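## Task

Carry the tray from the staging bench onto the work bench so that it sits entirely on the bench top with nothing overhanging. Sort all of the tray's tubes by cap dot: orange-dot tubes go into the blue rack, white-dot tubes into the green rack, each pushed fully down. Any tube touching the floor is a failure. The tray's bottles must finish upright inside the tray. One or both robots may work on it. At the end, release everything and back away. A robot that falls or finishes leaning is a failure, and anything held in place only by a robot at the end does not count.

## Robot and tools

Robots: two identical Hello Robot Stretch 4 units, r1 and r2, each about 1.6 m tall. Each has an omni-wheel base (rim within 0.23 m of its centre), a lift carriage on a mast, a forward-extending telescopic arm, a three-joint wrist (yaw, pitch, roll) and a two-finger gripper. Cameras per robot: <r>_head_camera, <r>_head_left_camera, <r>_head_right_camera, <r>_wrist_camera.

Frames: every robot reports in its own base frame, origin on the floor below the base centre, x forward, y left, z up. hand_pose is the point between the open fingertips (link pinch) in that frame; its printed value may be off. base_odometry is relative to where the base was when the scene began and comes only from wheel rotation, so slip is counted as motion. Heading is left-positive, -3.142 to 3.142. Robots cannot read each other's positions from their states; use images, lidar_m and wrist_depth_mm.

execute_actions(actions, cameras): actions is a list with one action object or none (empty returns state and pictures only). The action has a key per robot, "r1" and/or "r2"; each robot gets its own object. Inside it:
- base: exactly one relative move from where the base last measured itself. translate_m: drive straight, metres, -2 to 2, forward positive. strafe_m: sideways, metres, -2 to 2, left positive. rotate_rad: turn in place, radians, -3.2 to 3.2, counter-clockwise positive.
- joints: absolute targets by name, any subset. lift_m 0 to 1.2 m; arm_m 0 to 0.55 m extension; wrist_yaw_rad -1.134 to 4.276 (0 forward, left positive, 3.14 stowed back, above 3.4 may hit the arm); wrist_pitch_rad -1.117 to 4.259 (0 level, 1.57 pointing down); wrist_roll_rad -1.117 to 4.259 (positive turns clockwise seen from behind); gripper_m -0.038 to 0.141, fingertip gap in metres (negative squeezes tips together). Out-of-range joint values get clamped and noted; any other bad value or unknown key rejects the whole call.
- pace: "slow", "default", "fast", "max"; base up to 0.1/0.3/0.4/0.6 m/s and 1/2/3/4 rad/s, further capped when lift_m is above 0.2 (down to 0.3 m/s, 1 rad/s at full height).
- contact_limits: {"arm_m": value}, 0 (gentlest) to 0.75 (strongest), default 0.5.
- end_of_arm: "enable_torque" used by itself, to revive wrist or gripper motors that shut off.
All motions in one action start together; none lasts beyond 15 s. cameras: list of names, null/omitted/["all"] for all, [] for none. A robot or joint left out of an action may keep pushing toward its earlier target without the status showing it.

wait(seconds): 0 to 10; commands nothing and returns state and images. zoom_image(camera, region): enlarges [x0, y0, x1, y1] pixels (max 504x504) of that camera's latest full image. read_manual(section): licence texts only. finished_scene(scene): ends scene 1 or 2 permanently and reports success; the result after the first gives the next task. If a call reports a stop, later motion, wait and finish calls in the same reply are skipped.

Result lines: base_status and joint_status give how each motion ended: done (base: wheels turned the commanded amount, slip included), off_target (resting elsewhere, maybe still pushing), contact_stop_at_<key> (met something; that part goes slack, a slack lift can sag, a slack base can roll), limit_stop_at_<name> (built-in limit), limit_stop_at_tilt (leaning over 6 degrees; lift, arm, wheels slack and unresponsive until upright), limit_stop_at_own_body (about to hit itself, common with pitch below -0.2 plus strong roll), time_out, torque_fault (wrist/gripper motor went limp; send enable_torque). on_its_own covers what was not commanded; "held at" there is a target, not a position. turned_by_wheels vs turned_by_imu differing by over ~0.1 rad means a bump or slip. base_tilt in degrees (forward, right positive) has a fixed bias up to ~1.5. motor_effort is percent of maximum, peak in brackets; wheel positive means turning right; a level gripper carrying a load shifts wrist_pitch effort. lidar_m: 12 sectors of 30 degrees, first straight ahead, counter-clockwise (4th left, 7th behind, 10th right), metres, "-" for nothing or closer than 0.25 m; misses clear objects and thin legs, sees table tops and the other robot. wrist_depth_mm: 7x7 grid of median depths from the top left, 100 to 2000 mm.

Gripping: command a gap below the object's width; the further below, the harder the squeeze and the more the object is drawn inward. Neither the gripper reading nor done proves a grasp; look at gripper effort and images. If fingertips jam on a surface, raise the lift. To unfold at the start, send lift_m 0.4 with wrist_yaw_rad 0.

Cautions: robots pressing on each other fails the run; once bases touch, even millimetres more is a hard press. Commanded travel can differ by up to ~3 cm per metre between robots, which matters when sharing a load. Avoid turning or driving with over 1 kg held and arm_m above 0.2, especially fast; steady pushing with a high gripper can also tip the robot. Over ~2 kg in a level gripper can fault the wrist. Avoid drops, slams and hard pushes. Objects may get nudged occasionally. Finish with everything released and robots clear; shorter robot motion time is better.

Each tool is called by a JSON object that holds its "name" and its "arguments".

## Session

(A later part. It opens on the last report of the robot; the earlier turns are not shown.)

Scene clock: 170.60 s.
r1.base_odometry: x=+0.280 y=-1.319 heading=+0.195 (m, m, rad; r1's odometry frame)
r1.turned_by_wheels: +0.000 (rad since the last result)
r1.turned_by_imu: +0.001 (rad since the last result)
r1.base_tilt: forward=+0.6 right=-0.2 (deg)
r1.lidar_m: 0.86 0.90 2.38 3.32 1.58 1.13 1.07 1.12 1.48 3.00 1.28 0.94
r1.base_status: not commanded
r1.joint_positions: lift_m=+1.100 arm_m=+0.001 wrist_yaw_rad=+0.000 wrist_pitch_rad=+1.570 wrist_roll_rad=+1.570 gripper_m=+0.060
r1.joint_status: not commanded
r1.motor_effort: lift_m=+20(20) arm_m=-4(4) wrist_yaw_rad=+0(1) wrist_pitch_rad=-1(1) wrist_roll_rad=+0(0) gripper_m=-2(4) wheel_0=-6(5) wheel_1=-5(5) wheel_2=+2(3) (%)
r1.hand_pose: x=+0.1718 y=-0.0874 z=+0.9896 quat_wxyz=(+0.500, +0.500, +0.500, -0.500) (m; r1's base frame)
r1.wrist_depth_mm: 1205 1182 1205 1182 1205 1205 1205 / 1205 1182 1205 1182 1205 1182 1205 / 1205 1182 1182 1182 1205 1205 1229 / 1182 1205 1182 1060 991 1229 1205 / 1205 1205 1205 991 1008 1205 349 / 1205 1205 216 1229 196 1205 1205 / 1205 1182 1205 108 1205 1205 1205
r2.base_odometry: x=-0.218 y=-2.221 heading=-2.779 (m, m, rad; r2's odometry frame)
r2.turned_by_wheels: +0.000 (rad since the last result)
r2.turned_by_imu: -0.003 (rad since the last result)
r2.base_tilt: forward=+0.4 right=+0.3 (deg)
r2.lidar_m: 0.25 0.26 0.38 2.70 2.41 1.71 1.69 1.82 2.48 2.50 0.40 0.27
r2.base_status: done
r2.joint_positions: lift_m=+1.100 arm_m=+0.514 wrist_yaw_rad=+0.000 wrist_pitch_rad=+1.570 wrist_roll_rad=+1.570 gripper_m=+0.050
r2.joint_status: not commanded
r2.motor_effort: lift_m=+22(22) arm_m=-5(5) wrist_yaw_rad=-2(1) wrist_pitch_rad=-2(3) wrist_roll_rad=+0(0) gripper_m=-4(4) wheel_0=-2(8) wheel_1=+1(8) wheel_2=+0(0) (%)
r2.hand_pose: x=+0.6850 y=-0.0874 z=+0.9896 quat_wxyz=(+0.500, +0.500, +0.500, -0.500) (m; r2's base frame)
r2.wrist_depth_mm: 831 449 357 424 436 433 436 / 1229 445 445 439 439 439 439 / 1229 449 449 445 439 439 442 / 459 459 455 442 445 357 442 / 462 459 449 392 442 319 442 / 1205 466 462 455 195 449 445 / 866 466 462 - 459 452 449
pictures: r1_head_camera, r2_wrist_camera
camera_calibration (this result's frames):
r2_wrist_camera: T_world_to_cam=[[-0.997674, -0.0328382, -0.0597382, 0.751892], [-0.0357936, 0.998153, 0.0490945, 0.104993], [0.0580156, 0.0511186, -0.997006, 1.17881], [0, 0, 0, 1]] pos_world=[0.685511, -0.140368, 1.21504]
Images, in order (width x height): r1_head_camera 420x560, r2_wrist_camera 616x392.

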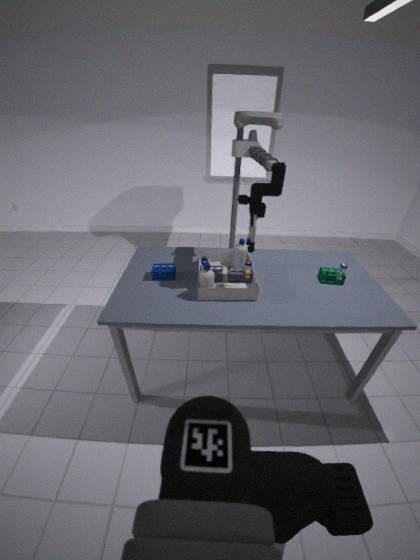

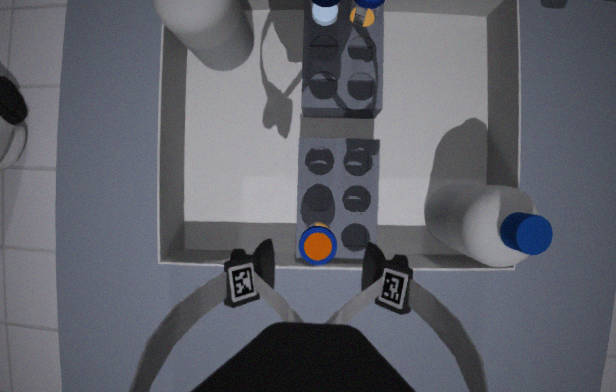

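{"name": "execute_actions", "arguments": {"actions": [{"r2":{"joints":{"lift_m":0.985}}}], "cameras": []}}

{"name": "execute_actions", "arguments": {"actions": [{"r2":{"joints":{"gripper_m":0.005}}}], "cameras": []}}

{"name": "execute_actions", "arguments": {"actions": [{"r2":{"joints":{"lift_m":1.13}}}], "cameras": []}}

{"name": "execute_actions", "arguments": {"actions": [{"r2":{"base":{"strafe_m":-0.4}}}], "cameras": []}}

{"name": "execute_actions", "arguments": {"actions": [{"r2":{"joints":{"lift_m":1.045}}}], "cameras": ["r2_wrist_camera"]}}

Scene clock: 182.40 s.
r1.base_odometry: x=+0.280 y=-1.319 heading=+0.195 (m, m, rad; r1's odometry frame)
r1.turned_by_wheels: +0.000 (rad since the last result)
r1.turned_by_imu: +0.002 (rad since the last result)
r1.base_tilt: forward=+0.7 right=-0.2 (deg)
r1.lidar_m: 0.85 0.89 2.38 3.30 1.59 1.13 1.06 1.11 1.49 3.01 1.32 0.90
r1.base_status: not commanded
r1.joint_positions: lift_m=+1.100 arm_m=+0.001 wrist_yaw_rad=+0.000 wrist_pitch_rad=+1.570 wrist_roll_rad=+1.570 gripper_m=+0.060
r1.joint_status: not commanded
r1.motor_effort: lift_m=+20(20) arm_m=-4(4) wrist_yaw_rad=-1(0) wrist_pitch_rad=-1(1) wrist_roll_rad=+0(0) gripper_m=-4(3) wheel_0=-6(5) wheel_1=-5(5) wheel_2=+2(3) (%)
r1.hand_pose: x=+0.1718 y=-0.0874 z=+0.9896 quat_wxyz=(+0.500, +0.500, +0.500, -0.500) (m; r1's base frame)
r1.wrist_depth_mm: 1182 1182 1182 1182 1182 1182 1182 / 1182 1182 1205 1205 1205 1205 1205 / 1182 1182 1205 1205 1205 1205 1205 / 1182 1205 1205 1060 991 1182 1229 / 1229 1182 1229 991 991 1205 349 / 1205 1205 214 1205 197 1205 1182 / 1205 1205 1205 108 1205 1229 1205
r2.base_odometry: x=-0.218 y=-2.221 heading=-2.779 (m, m, rad; r2's odometry frame)
r2.turned_by_wheels: +0.000 (rad since the last result)
r2.turned_by_imu: -0.001 (rad since the last result)
r2.base_tilt: forward=+0.4 right=+0.3 (deg)
r2.lidar_m: 0.25 0.28 0.38 2.71 2.41 1.71 1.69 1.79 2.49 2.50 0.34 0.27
r2.base_status: not commanded
r2.joint_positions: lift_m=+0.985 arm_m=+0.514 wrist_yaw_rad=+0.000 wrist_pitch_rad=+1.570 wrist_roll_rad=+1.570 gripper_m=+0.050
r2.joint_status: all done
r2.motor_effort: lift_m=+17(20) arm_m=-5(5) wrist_yaw_rad=+0(2) wrist_pitch_rad=-2(2) wrist_roll_rad=+1(0) gripper_m=-4(3) wheel_0=-2(2) wheel_1=+0(0) wheel_2=+0(0) (%)
r2.hand_pose: x=+0.6850 y=-0.0874 z=+0.8749 quat_wxyz=(+0.500, +0.500, +0.500, -0.500) (m; r2's base frame)
r2.wrist_depth_mm: 338 312 327 322 268 324 314 / 338 330 330 329 325 324 315 / 338 317 332 327 325 325 317 / 340 317 334 327 327 329 229 / 342 330 334 273 306 301 204 / 345 343 268 214 196 310 336 / 349 347 345 - 343 338 336
pictures: none
No camera images: the call's "cameras" was empty. Leave "cameras" out to get every camera's image.

Scene clock: 183.63 s.
r1.base_odometry: x=+0.280 y=-1.319 heading=+0.195 (m, m, rad; r1's odometry frame)
r1.turned_by_wheels: +0.000 (rad since the last result)
r1.turned_by_imu: +0.000 (rad since the last result)
r1.base_tilt: forward=+0.5 right=-0.2 (deg)
r1.lidar_m: 0.86 0.90 2.36 3.33 1.62 1.12 1.08 1.12 1.50 3.00 1.25 0.89
r1.base_status: not commanded
r1.joint_positions: lift_m=+1.100 arm_m=+0.001 wrist_yaw_rad=+0.000 wrist_pitch_rad=+1.570 wrist_roll_rad=+1.570 gripper_m=+0.060
r1.joint_status: not commanded
r1.motor_effort: lift_m=+20(20) arm_m=-4(4) wrist_yaw_rad=+0(0) wrist_pitch_rad=-1(1) wrist_roll_rad=+1(0) gripper_m=-3(0) wheel_0=-5(6) wheel_1=-5(5) wheel_2=+2(2) (%)
r1.hand_pose: x=+0.1718 y=-0.0874 z=+0.9896 quat_wxyz=(+0.500, +0.500, +0.500, -0.500) (m; r1's base frame)
r1.wrist_depth_mm: 1182 1182 1182 1205 1205 1182 1182 / 1160 1182 1182 1205 1205 1205 1205 / 1160 1205 1229 1182 1205 1205 1205 / 1182 1205 1205 1042 991 1229 1229 / 1182 1205 1205 991 1008 1229 347 / 1205 1205 215 1182 197 1229 1205 / 1182 1205 1205 108 1205 1229 1205
r2.base_odometry: x=-0.218 y=-2.221 heading=-2.779 (m, m, rad; r2's odometry frame)
r2.turned_by_wheels: +0.000 (rad since the last result)
r2.turned_by_imu: +0.000 (rad since the last result)
r2.base_tilt: forward=+0.4 right=+0.3 (deg)
r2.lidar_m: 0.25 0.26 0.37 2.70 2.42 1.72 1.70 1.79 2.48 2.50 0.38 0.26
r2.base_status: not commanded
r2.joint_positions: lift_m=+0.985 arm_m=+0.514 wrist_yaw_rad=+0.000 wrist_pitch_rad=+1.570 wrist_roll_rad=+1.570 gripper_m=+0.005
r2.joint_status: all done
r2.motor_effort: lift_m=+17(17) arm_m=-4(5) wrist_yaw_rad=+0(0) wrist_pitch_rad=-3(3) wrist_roll_rad=+0(1) gripper_m=-18(19) wheel_0=-2(2) wheel_1=+0(0) wheel_2=+0(0) (%)
r2.hand_pose: x=+0.6850 y=-0.0874 z=+0.8749 quat_wxyz=(+0.500, +0.500, +0.500, -0.500) (m; r2's base frame)
r2.wrist_depth_mm: 336 314 330 322 267 322 310 / 342 330 330 329 324 324 314 / 338 315 332 325 325 327 317 / 342 319 336 327 329 329 229 / 342 327 336 236 273 300 205 / 349 294 190 205 184 306 334 / 349 345 343 - 340 340 336
pictures: none
No camera images: the call's "cameras" was empty. Leave "cameras" out to get every camera's image.

Scene clock: 185.30 s.
r1.base_odometry: x=+0.280 y=-1.319 heading=+0.195 (m, m, rad; r1's odometry frame)
r1.turned_by_wheels: +0.000 (rad since the last result)
r1.turned_by_imu: +0.001 (rad since the last result)
r1.base_tilt: forward=+0.5 right=-0.1 (deg)
r1.lidar_m: 0.86 0.90 2.38 3.34 1.62 1.14 1.07 1.11 1.50 3.00 1.31 0.93
r1.base_status: not commanded
r1.joint_positions: lift_m=+1.100 arm_m=+0.001 wrist_yaw_rad=+0.000 wrist_pitch_rad=+1.570 wrist_roll_rad=+1.570 gripper_m=+0.060
r1.joint_status: not commanded
r1.motor_effort: lift_m=+20(20) arm_m=-5(4) wrist_yaw_rad=+0(1) wrist_pitch_rad=-1(1) wrist_roll_rad=+0(0) gripper_m=-4(3) wheel_0=-5(5) wheel_1=-5(5) wheel_2=+2(2) (%)
r1.hand_pose: x=+0.1718 y=-0.0874 z=+0.9896 quat_wxyz=(+0.500, +0.500, +0.500, -0.500) (m; r1's base frame)
r1.wrist_depth_mm: 1182 1182 1182 1205 1182 1205 1205 / 1160 1182 1205 1205 1182 1205 1229 / 1182 1229 1205 1182 1182 1229 1205 / 1182 1205 1229 1060 991 1182 1229 / 1205 1205 1205 1008 991 1205 349 / 1205 1205 215 1182 198 1205 1205 / 1205 1205 1205 108 1205 1205 1205
r2.base_odometry: x=-0.218 y=-2.221 heading=-2.779 (m, m, rad; r2's odometry frame)
r2.turned_by_wheels: +0.000 (rad since the last result)
r2.turned_by_imu: +0.000 (rad since the last result)
r2.base_tilt: forward=+0.4 right=+0.3 (deg)
r2.lidar_m: 0.26 0.27 0.39 2.70 2.41 1.72 1.70 1.80 2.48 2.48 0.37 0.28
r2.base_status: not commanded
r2.joint_positions: lift_m=+1.130 arm_m=+0.514 wrist_yaw_rad=+0.000 wrist_pitch_rad=+1.570 wrist_roll_rad=+1.570 gripper_m=+0.005
r2.joint_status: all done
r2.motor_effort: lift_m=+22(24) arm_m=-5(5) wrist_yaw_rad=+1(2) wrist_pitch_rad=-2(2) wrist_roll_rad=+0(0) gripper_m=-17(18) wheel_0=-2(2) wheel_1=+0(0) wheel_2=+0(0) (%)
r2.hand_pose: x=+0.6850 y=-0.0874 z=+1.0195 quat_wxyz=(+0.500, +0.500, +0.500, -0.500) (m; r2's base frame)
r2.wrist_depth_mm: 1229 477 359 427 466 466 462 / 1229 484 469 466 469 466 466 / 1281 480 480 473 473 469 469 / 1281 492 488 473 469 364 469 / 1308 488 484 235 455 404 477 / 1281 496 190 205 185 484 477 / 1308 496 488 - 488 480 477
pictures: none
No camera images: the call's "cameras" was empty. Leave "cameras" out to get every camera's image.

Scene clock: 187.97 s.
r1.base_odometry: x=+0.280 y=-1.319 heading=+0.195 (m, m, rad; r1's odometry frame)
r1.turned_by_wheels: +0.000 (rad since the last result)
r1.turned_by_imu: +0.001 (rad since the last result)
r1.base_tilt: forward=+0.5 right=-0.2 (deg)
r1.lidar_m: 0.87 0.92 2.38 3.31 1.60 1.14 1.06 1.12 1.51 3.00 1.31 0.93
r1.base_status: not commanded
r1.joint_positions: lift_m=+1.100 arm_m=+0.001 wrist_yaw_rad=+0.000 wrist_pitch_rad=+1.570 wrist_roll_rad=+1.570 gripper_m=+0.060
r1.joint_status: not commanded
r1.motor_effort: lift_m=+20(20) arm_m=-5(5) wrist_yaw_rad=+1(1) wrist_pitch_rad=-1(1) wrist_roll_rad=+0(1) gripper_m=-2(3) wheel_0=-5(5) wheel_1=-5(5) wheel_2=+2(2) (%)
r1.hand_pose: x=+0.1718 y=-0.0874 z=+0.9896 quat_wxyz=(+0.500, +0.500, +0.500, -0.500) (m; r1's base frame)
r1.wrist_depth_mm: 1182 1182 1205 1182 1205 1160 1229 / 1205 1182 1229 1182 1229 1182 1182 / 1182 1182 1160 1205 1205 1205 1205 / 1205 1205 1205 1060 976 1182 1205 / 1182 1205 1205 1008 976 1205 347 / 1182 1205 215 1205 197 1229 1205 / 1205 1205 1205 108 1229 1229 1205
r2.base_odometry: x=-0.359 y=-1.847 heading=-2.779 (m, m, rad; r2's odometry frame)
r2.turned_by_wheels: +0.000 (rad since the last result)
r2.turned_by_imu: -0.002 (rad since the last result)
r2.base_tilt: forward=+0.4 right=+0.3 (deg)
r2.lidar_m: 0.25 0.25 0.37 1.09 2.42 1.74 1.69 1.80 2.49 2.09 0.37 0.25
r2.base_status: done
r2.joint_positions: lift_m=+1.130 arm_m=+0.514 wrist_yaw_rad=+0.000 wrist_pitch_rad=+1.570 wrist_roll_rad=+1.570 gripper_m=+0.005
r2.joint_status: not commanded
r2.motor_effort: lift_m=+22(22) arm_m=-5(5) wrist_yaw_rad=+1(0) wrist_pitch_rad=-3(2) wrist_roll_rad=+0(0) gripper_m=-17(18) wheel_0=+0(9) wheel_1=+0(8) wheel_2=+0(1) (%)
r2.hand_pose: x=+0.6850 y=-0.0874 z=+1.0195 quat_wxyz=(+0.500, +0.500, +0.500, -0.500) (m; r2's base frame)
r2.wrist_depth_mm: 1281 480 477 466 466 466 462 / 1255 480 484 477 469 466 469 / 1255 480 480 473 473 477 466 / 1205 484 492 477 477 473 469 / 1255 484 484 235 484 480 477 / 1281 496 190 206 185 484 477 / 1281 496 399 - 480 480 477
pictures: none
No camera images: the call's "cameras" was empty. Leave "cameras" out to get every camera's image.

Scene clock: 189.30 s.
r1.base_odometry: x=+0.280 y=-1.319 heading=+0.195 (m, m, rad; r1's odometry frame)
r1.turned_by_wheels: +0.000 (rad since the last result)
r1.turned_by_imu: +0.000 (rad since the last result)
r1.base_tilt: forward=+0.5 right=-0.3 (deg)
r1.lidar_m: 0.87 0.90 2.37 3.31 1.61 1.14 1.08 1.11 1.49 3.00 1.31 0.89
r1.base_status: not commanded
r1.joint_positions: lift_m=+1.100 arm_m=+0.001 wrist_yaw_rad=+0.000 wrist_pitch_rad=+1.570 wrist_roll_rad=+1.570 gripper_m=+0.060
r1.joint_status: not commanded
r1.motor_effort: lift_m=+20(20) arm_m=-4(4) wrist_yaw_rad=+1(0) wrist_pitch_rad=-1(1) wrist_roll_rad=+0(0) gripper_m=-3(2) wheel_0=-5(5) wheel_1=-5(5) wheel_2=+3(2) (%)
r1.hand_pose: x=+0.1718 y=-0.0874 z=+0.9896 quat_wxyz=(+0.500, +0.500, +0.500, -0.500) (m; r1's base frame)
r1.wrist_depth_mm: 1160 1182 1182 1182 1182 1205 1205 / 1205 1205 1160 1205 1182 1205 1182 / 1182 1160 1182 1205 1182 1229 1229 / 1182 1229 1205 1060 991 1182 1205 / 1205 1182 1182 1025 991 1205 349 / 1205 1182 216 1182 198 1229 1205 / 1205 1205 1205 108 1205 1205 1229
r2.base_odometry: x=-0.359 y=-1.847 heading=-2.779 (m, m, rad; r2's odometry frame)
r2.turned_by_wheels: +0.000 (rad since the last result)
r2.turned_by_imu: +0.000 (rad since the last result)
r2.base_tilt: forward=+0.4 right=+0.3 (deg)
r2.lidar_m: 0.25 0.26 0.33 1.08 2.43 1.75 1.70 1.79 2.47 2.09 0.35 0.25
r2.base_status: not commanded
r2.joint_positions: lift_m=+1.045 arm_m=+0.514 wrist_yaw_rad=+0.000 wrist_pitch_rad=+1.570 wrist_roll_rad=+1.570 gripper_m=+0.005
r2.joint_status: all done
r2.motor_effort: lift_m=+18(23) arm_m=-5(5) wrist_yaw_rad=+2(2) wrist_pitch_rad=-3(2) wrist_roll_rad=+1(0) gripper_m=-19(18) wheel_0=+0(0) wheel_1=+0(0) wheel_2=+0(0) (%)
r2.hand_pose: x=+0.6850 y=-0.0874 z=+0.9349 quat_wxyz=(+0.500, +0.500, +0.500, -0.500) (m; r2's base frame)
r2.wrist_depth_mm: 392 392 392 389 387 384 382 / 394 394 389 389 387 384 384 / 399 397 397 394 384 389 387 / 404 402 399 392 392 392 389 / 404 402 399 236 394 392 392 / 410 404 189 205 185 392 399 / 410 404 379 - 389 353 392
pictures: r2_wrist_camera
camera_calibration (this result's frames):
r2_wrist_camera: T_world_to_cam=[[-0.997674, -0.0328379, -0.0597382, 0.748611], [-0.0357934, 0.998153, 0.0490945, 0.107677], [0.0580157, 0.0511186, -0.997006, 1.1243], [0, 0, 0, 1]] pos_world=[0.685497, -0.140368, 1.16037]
Images, in order (width x height): r2_wrist_camera 616x392.

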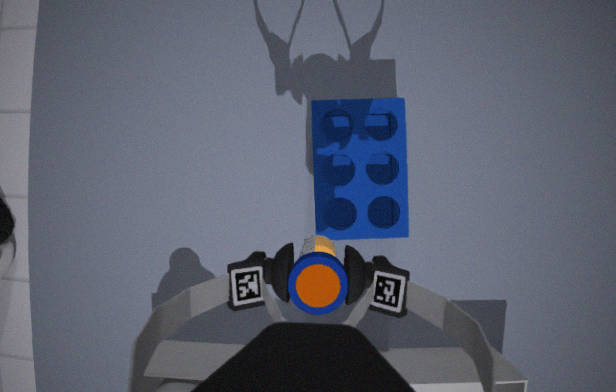

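{"name": "execute_actions", "arguments": {"actions": [{"r2":{"base":{"strafe_m":-0.033},"joints":{"arm_m":0.496,"lift_m":1.038},"pace":"slow"}}], "cameras": ["r2_wrist_camera"]}}

{"name": "execute_actions", "arguments": {"actions": [{"r2":{"joints":{"lift_m":0.975},"pace":"slow"}}], "cameras": ["r2_wrist_camera"]}}

Scene clock: 197.63 s.
r1.base_odometry: x=+0.280 y=-1.319 heading=+0.195 (m, m, rad; r1's odometry frame)
r1.turned_by_wheels: +0.000 (rad since the last result)
r1.turned_by_imu: +0.002 (rad since the last result)
r1.base_tilt: forward=+0.6 right=-0.3 (deg)
r1.lidar_m: 0.86 0.90 2.38 3.30 1.60 1.12 1.07 1.11 1.48 3.01 1.29 0.91
r1.base_status: not commanded
r1.joint_positions: lift_m=+1.100 arm_m=+0.001 wrist_yaw_rad=+0.000 wrist_pitch_rad=+1.570 wrist_roll_rad=+1.570 gripper_m=+0.060
r1.joint_status: not commanded
r1.motor_effort: lift_m=+20(20) arm_m=-5(5) wrist_yaw_rad=+0(0) wrist_pitch_rad=-1(1) wrist_roll_rad=+0(0) gripper_m=-3(1) wheel_0=-5(5) wheel_1=-5(5) wheel_2=+2(2) (%)
r1.hand_pose: x=+0.1718 y=-0.0874 z=+0.9896 quat_wxyz=(+0.500, +0.500, +0.500, -0.500) (m; r1's base frame)
r1.wrist_depth_mm: 1182 1182 1160 1182 1182 1205 1205 / 1182 1182 1182 1205 1182 1205 1205 / 1182 1205 1205 1182 1205 1205 1205 / 1205 1205 1182 1042 991 1205 1182 / 1205 1205 1205 1025 1008 1205 349 / 1205 1182 215 1229 198 1205 1229 / 1205 1205 1182 108 1229 1229 1229
r2.base_odometry: x=-0.371 y=-1.816 heading=-2.779 (m, m, rad; r2's odometry frame)
r2.turned_by_wheels: +0.000 (rad since the last result)
r2.turned_by_imu: -0.001 (rad since the last result)
r2.base_tilt: forward=+0.4 right=+0.3 (deg)
r2.lidar_m: 0.25 0.27 0.37 1.08 2.44 1.77 1.69 1.80 2.49 2.00 0.35 0.26
r2.base_status: done
r2.joint_positions: lift_m=+1.038 arm_m=+0.497 wrist_yaw_rad=+0.000 wrist_pitch_rad=+1.570 wrist_roll_rad=+1.570 gripper_m=+0.005
r2.joint_status: all done
r2.motor_effort: lift_m=+18(20) arm_m=-5(6) wrist_yaw_rad=-1(1) wrist_pitch_rad=-3(2) wrist_roll_rad=+0(1) gripper_m=-17(18) wheel_0=+2(8) wheel_1=-2(7) wheel_2=+0(0) (%)
r2.hand_pose: x=+0.6680 y=-0.0874 z=+0.9279 quat_wxyz=(+0.500, +0.500, +0.500, -0.500) (m; r2's base frame)
r2.wrist_depth_mm: 392 387 382 382 377 379 373 / 392 389 389 382 382 379 377 / 394 394 394 384 382 379 379 / 402 392 392 382 382 384 382 / 399 394 392 235 387 382 384 / 404 397 190 206 185 389 387 / 402 402 399 - 392 389 389
pictures: r2_wrist_camera
camera_calibration (this result's frames):
r2_wrist_camera: T_world_to_cam=[[-0.997674, -0.0328381, -0.0597382, 0.731272], [-0.0357935, 0.998153, 0.0490945, 0.107412], [0.0580156, 0.0511186, -0.997006, 1.11834], [0, 0, 0, 1]] pos_world=[0.668534, -0.140368, 1.15341]
Images, in order (width x height): r2_wrist_camera 616x392.

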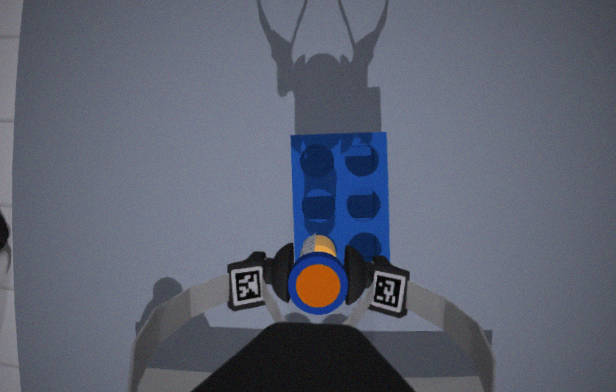

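Scene clock: 199.03 s.
r1.base_odometry: x=+0.280 y=-1.319 heading=+0.195 (m, m, rad; r1's odometry frame)
r1.turned_by_wheels: +0.000 (rad since the last result)
r1.turned_by_imu: +0.000 (rad since the last result)
r1.base_tilt: forward=+0.5 right=-0.2 (deg)
r1.lidar_m: 0.87 0.90 2.38 3.32 1.62 1.15 1.07 1.10 1.49 3.01 1.28 0.92
r1.base_status: not commanded
r1.joint_positions: lift_m=+1.100 arm_m=+0.001 wrist_yaw_rad=+0.000 wrist_pitch_rad=+1.570 wrist_roll_rad=+1.570 gripper_m=+0.060
r1.joint_status: not commanded
r1.motor_effort: lift_m=+20(20) arm_m=-4(5) wrist_yaw_rad=+0(0) wrist_pitch_rad=-1(1) wrist_roll_rad=-1(0) gripper_m=-2(4) wheel_0=-6(5) wheel_1=-5(5) wheel_2=+2(2) (%)
r1.hand_pose: x=+0.1718 y=-0.0874 z=+0.9896 quat_wxyz=(+0.500, +0.500, +0.500, -0.500) (m; r1's base frame)
r1.wrist_depth_mm: 1205 1182 1205 1205 1182 1205 1182 / 1182 1205 1205 1205 1205 1205 1182 / 1205 1205 1205 1205 1182 1205 1205 / 1182 1205 1182 1042 991 1182 1229 / 1205 1229 1205 1008 1008 1229 349 / 1229 1182 216 1229 197 1205 1229 / 1229 1229 1182 108 1229 1229 1229
r2.base_odometry: x=-0.371 y=-1.816 heading=-2.779 (m, m, rad; r2's odometry frame)
r2.turned_by_wheels: +0.000 (rad since the last result)
r2.turned_by_imu: +0.000 (rad since the last result)
r2.base_tilt: forward=+0.4 right=+0.3 (deg)
r2.lidar_m: 0.25 0.26 0.36 1.10 2.41 1.74 1.69 1.79 2.48 2.07 0.38 0.25
r2.base_status: not commanded
r2.joint_positions: lift_m=+0.975 arm_m=+0.497 wrist_yaw_rad=+0.000 wrist_pitch_rad=+1.570 wrist_roll_rad=+1.570 gripper_m=+0.005
r2.joint_status: all done
r2.motor_effort: lift_m=+18(20) arm_m=-6(5) wrist_yaw_rad=-3(2) wrist_pitch_rad=-2(2) wrist_roll_rad=+0(0) gripper_m=-18(19) wheel_0=+2(2) wheel_1=-2(2) wheel_2=+0(0) (%)
r2.hand_pose: x=+0.6680 y=-0.0874 z=+0.8649 quat_wxyz=(+0.500, +0.500, +0.500, -0.500) (m; r2's base frame)
r2.wrist_depth_mm: 324 322 320 319 319 319 315 / 327 327 324 320 320 319 317 / 330 325 325 319 319 319 317 / 330 330 330 320 319 320 320 / 332 334 327 236 266 322 320 / 338 330 190 205 185 325 324 / 336 336 334 - 330 329 325
pictures: r2_wrist_camera
camera_calibration (this result's frames):
r2_wrist_camera: T_world_to_cam=[[-0.997674, -0.0328381, -0.0597382, 0.727504], [-0.0357935, 0.998153, 0.0490945, 0.110505], [0.0580156, 0.0511186, -0.997006, 1.05553], [0, 0, 0, 1]] pos_world=[0.66853, -0.140368, 1.0904]
Images, in order (width x height): r2_wrist_camera 616x392.

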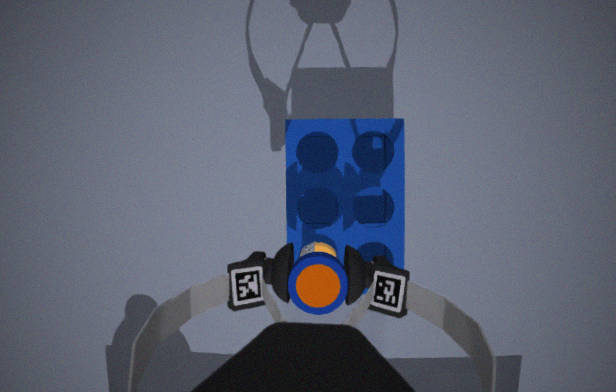

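{"name": "execute_actions", "arguments": {"actions": [{"r2":{"joints":{"gripper_m":0.05}}}], "cameras": []}}

{"name": "execute_actions", "arguments": {"actions": [{"r2":{"joints":{"lift_m":1.1}}}], "cameras": ["r2_wrist_camera"]}}

{"name": "execute_actions", "arguments": {"actions": [{"r2":{"base":{"strafe_m":0.208},"joints":{"arm_m":0.51,"wrist_roll_rad":3.14}}}], "cameras": ["r2_wrist_camera"]}}

Scene clock: 206.50 s.
r1.base_odometry: x=+0.280 y=-1.319 heading=+0.195 (m, m, rad; r1's odometry frame)
r1.turned_by_wheels: +0.000 (rad since the last result)
r1.turned_by_imu: +0.001 (rad since the last result)
r1.base_tilt: forward=+0.5 right=-0.2 (deg)
r1.lidar_m: 0.86 0.89 2.37 3.34 1.59 1.13 1.06 1.11 1.48 3.00 1.31 0.92
r1.base_status: not commanded
r1.joint_positions: lift_m=+1.100 arm_m=+0.001 wrist_yaw_rad=+0.000 wrist_pitch_rad=+1.570 wrist_roll_rad=+1.570 gripper_m=+0.060
r1.joint_status: not commanded
r1.motor_effort: lift_m=+20(20) arm_m=-4(5) wrist_yaw_rad=+0(0) wrist_pitch_rad=-1(1) wrist_roll_rad=+0(0) gripper_m=-1(3) wheel_0=-5(5) wheel_1=-5(5) wheel_2=+2(2) (%)
r1.hand_pose: x=+0.1718 y=-0.0874 z=+0.9896 quat_wxyz=(+0.500, +0.500, +0.500, -0.500) (m; r1's base frame)
r1.wrist_depth_mm: 1160 1205 1205 1182 1205 1182 1229 / 1160 1229 1160 1205 1229 1182 1229 / 1182 1160 1205 1182 1182 1205 1205 / 1205 1182 1182 1042 991 1205 1205 / 1229 1205 1205 991 1008 1205 347 / 1205 1205 216 1205 197 1205 1205 / 1205 1205 1205 108 1229 1229 1205
r2.base_odometry: x=-0.371 y=-1.816 heading=-2.779 (m, m, rad; r2's odometry frame)
r2.turned_by_wheels: +0.000 (rad since the last result)
r2.turned_by_imu: -0.001 (rad since the last result)
r2.base_tilt: forward=+0.4 right=+0.3 (deg)
r2.lidar_m: 0.25 0.25 0.35 1.09 2.44 1.75 1.68 1.79 2.50 2.05 0.36 0.25
r2.base_status: not commanded
r2.joint_positions: lift_m=+0.975 arm_m=+0.497 wrist_yaw_rad=+0.000 wrist_pitch_rad=+1.570 wrist_roll_rad=+1.570 gripper_m=+0.050
r2.joint_status: all done
r2.motor_effort: lift_m=+18(17) arm_m=-5(5) wrist_yaw_rad=+1(1) wrist_pitch_rad=-3(3) wrist_roll_rad=+0(0) gripper_m=-4(17) wheel_0=+2(2) wheel_1=-2(2) wheel_2=+0(0) (%)
r2.hand_pose: x=+0.6680 y=-0.0874 z=+0.8649 quat_wxyz=(+0.500, +0.500, +0.500, -0.500) (m; r2's base frame)
r2.wrist_depth_mm: 325 325 324 319 319 314 315 / 325 324 322 320 320 317 317 / 329 327 324 319 319 319 317 / 329 329 327 320 320 324 319 / 332 330 329 266 297 324 322 / 338 336 332 206 196 327 324 / 338 336 334 - 330 327 324
pictures: none
No camera images: the call's "cameras" was empty. Leave "cameras" out to get every camera's image.

Scene clock: 208.07 s.
r1.base_odometry: x=+0.280 y=-1.319 heading=+0.195 (m, m, rad; r1's odometry frame)
r1.turned_by_wheels: +0.000 (rad since the last result)
r1.turned_by_imu: +0.001 (rad since the last result)
r1.base_tilt: forward=+0.6 right=-0.3 (deg)
r1.lidar_m: 0.86 0.91 2.38 3.31 1.60 1.12 1.06 1.10 1.50 3.00 1.32 0.91
r1.base_status: not commanded
r1.joint_positions: lift_m=+1.100 arm_m=+0.001 wrist_yaw_rad=+0.000 wrist_pitch_rad=+1.570 wrist_roll_rad=+1.570 gripper_m=+0.060
r1.joint_status: not commanded
r1.motor_effort: lift_m=+20(20) arm_m=-4(4) wrist_yaw_rad=+0(1) wrist_pitch_rad=-1(1) wrist_roll_rad=+1(1) gripper_m=-3(1) wheel_0=-5(5) wheel_1=-5(5) wheel_2=+3(3) (%)
r1.hand_pose: x=+0.1718 y=-0.0874 z=+0.9896 quat_wxyz=(+0.500, +0.500, +0.500, -0.500) (m; r1's base frame)
r1.wrist_depth_mm: 1182 1160 1205 1160 1160 1182 1229 / 1182 1182 1182 1229 1182 1205 1182 / 1205 1205 1205 1182 1205 1205 1205 / 1182 1160 1205 1042 991 1182 1205 / 1205 1205 1182 991 991 1205 347 / 1205 1205 216 1205 197 1205 1205 / 1205 1229 1205 109 1229 1182 1229
r2.base_odometry: x=-0.371 y=-1.816 heading=-2.779 (m, m, rad; r2's odometry frame)
r2.turned_by_wheels: +0.000 (rad since the last result)
r2.turned_by_imu: +0.000 (rad since the last result)
r2.base_tilt: forward=+0.4 right=+0.3 (deg)
r2.lidar_m: 0.25 0.29 0.38 1.12 2.44 1.73 1.71 1.80 2.48 2.06 0.38 0.26
r2.base_status: not commanded
r2.joint_positions: lift_m=+1.100 arm_m=+0.497 wrist_yaw_rad=+0.000 wrist_pitch_rad=+1.570 wrist_roll_rad=+1.570 gripper_m=+0.050
r2.joint_status: all done
r2.motor_effort: lift_m=+22(21) arm_m=-5(5) wrist_yaw_rad=+0(2) wrist_pitch_rad=-3(2) wrist_roll_rad=+1(0) gripper_m=-3(4) wheel_0=+2(2) wheel_1=-2(2) wheel_2=+0(0) (%)
r2.hand_pose: x=+0.6680 y=-0.0874 z=+0.9895 quat_wxyz=(+0.500, +0.500, +0.500, -0.500) (m; r2's base frame)
r2.wrist_depth_mm: 449 445 449 442 436 439 436 / 455 449 449 445 445 439 433 / 455 452 449 445 445 442 439 / 455 455 449 445 452 442 442 / 462 459 455 452 452 452 445 / 466 466 462 455 195 452 449 / 473 466 445 - 455 455 452
pictures: r2_wrist_camera
camera_calibration (this result's frames):
r2_wrist_camera: T_world_to_cam=[[-0.997679, -0.0328381, -0.0596474, 0.73483], [-0.035789, 0.998153, 0.0490978, 0.104378], [0.057925, 0.0511186, -0.997011, 1.17985], [0, 0, 0, 1]] pos_world=[0.668517, -0.140368, 1.21503]
Images, in order (width x height): r2_wrist_camera 616x392.

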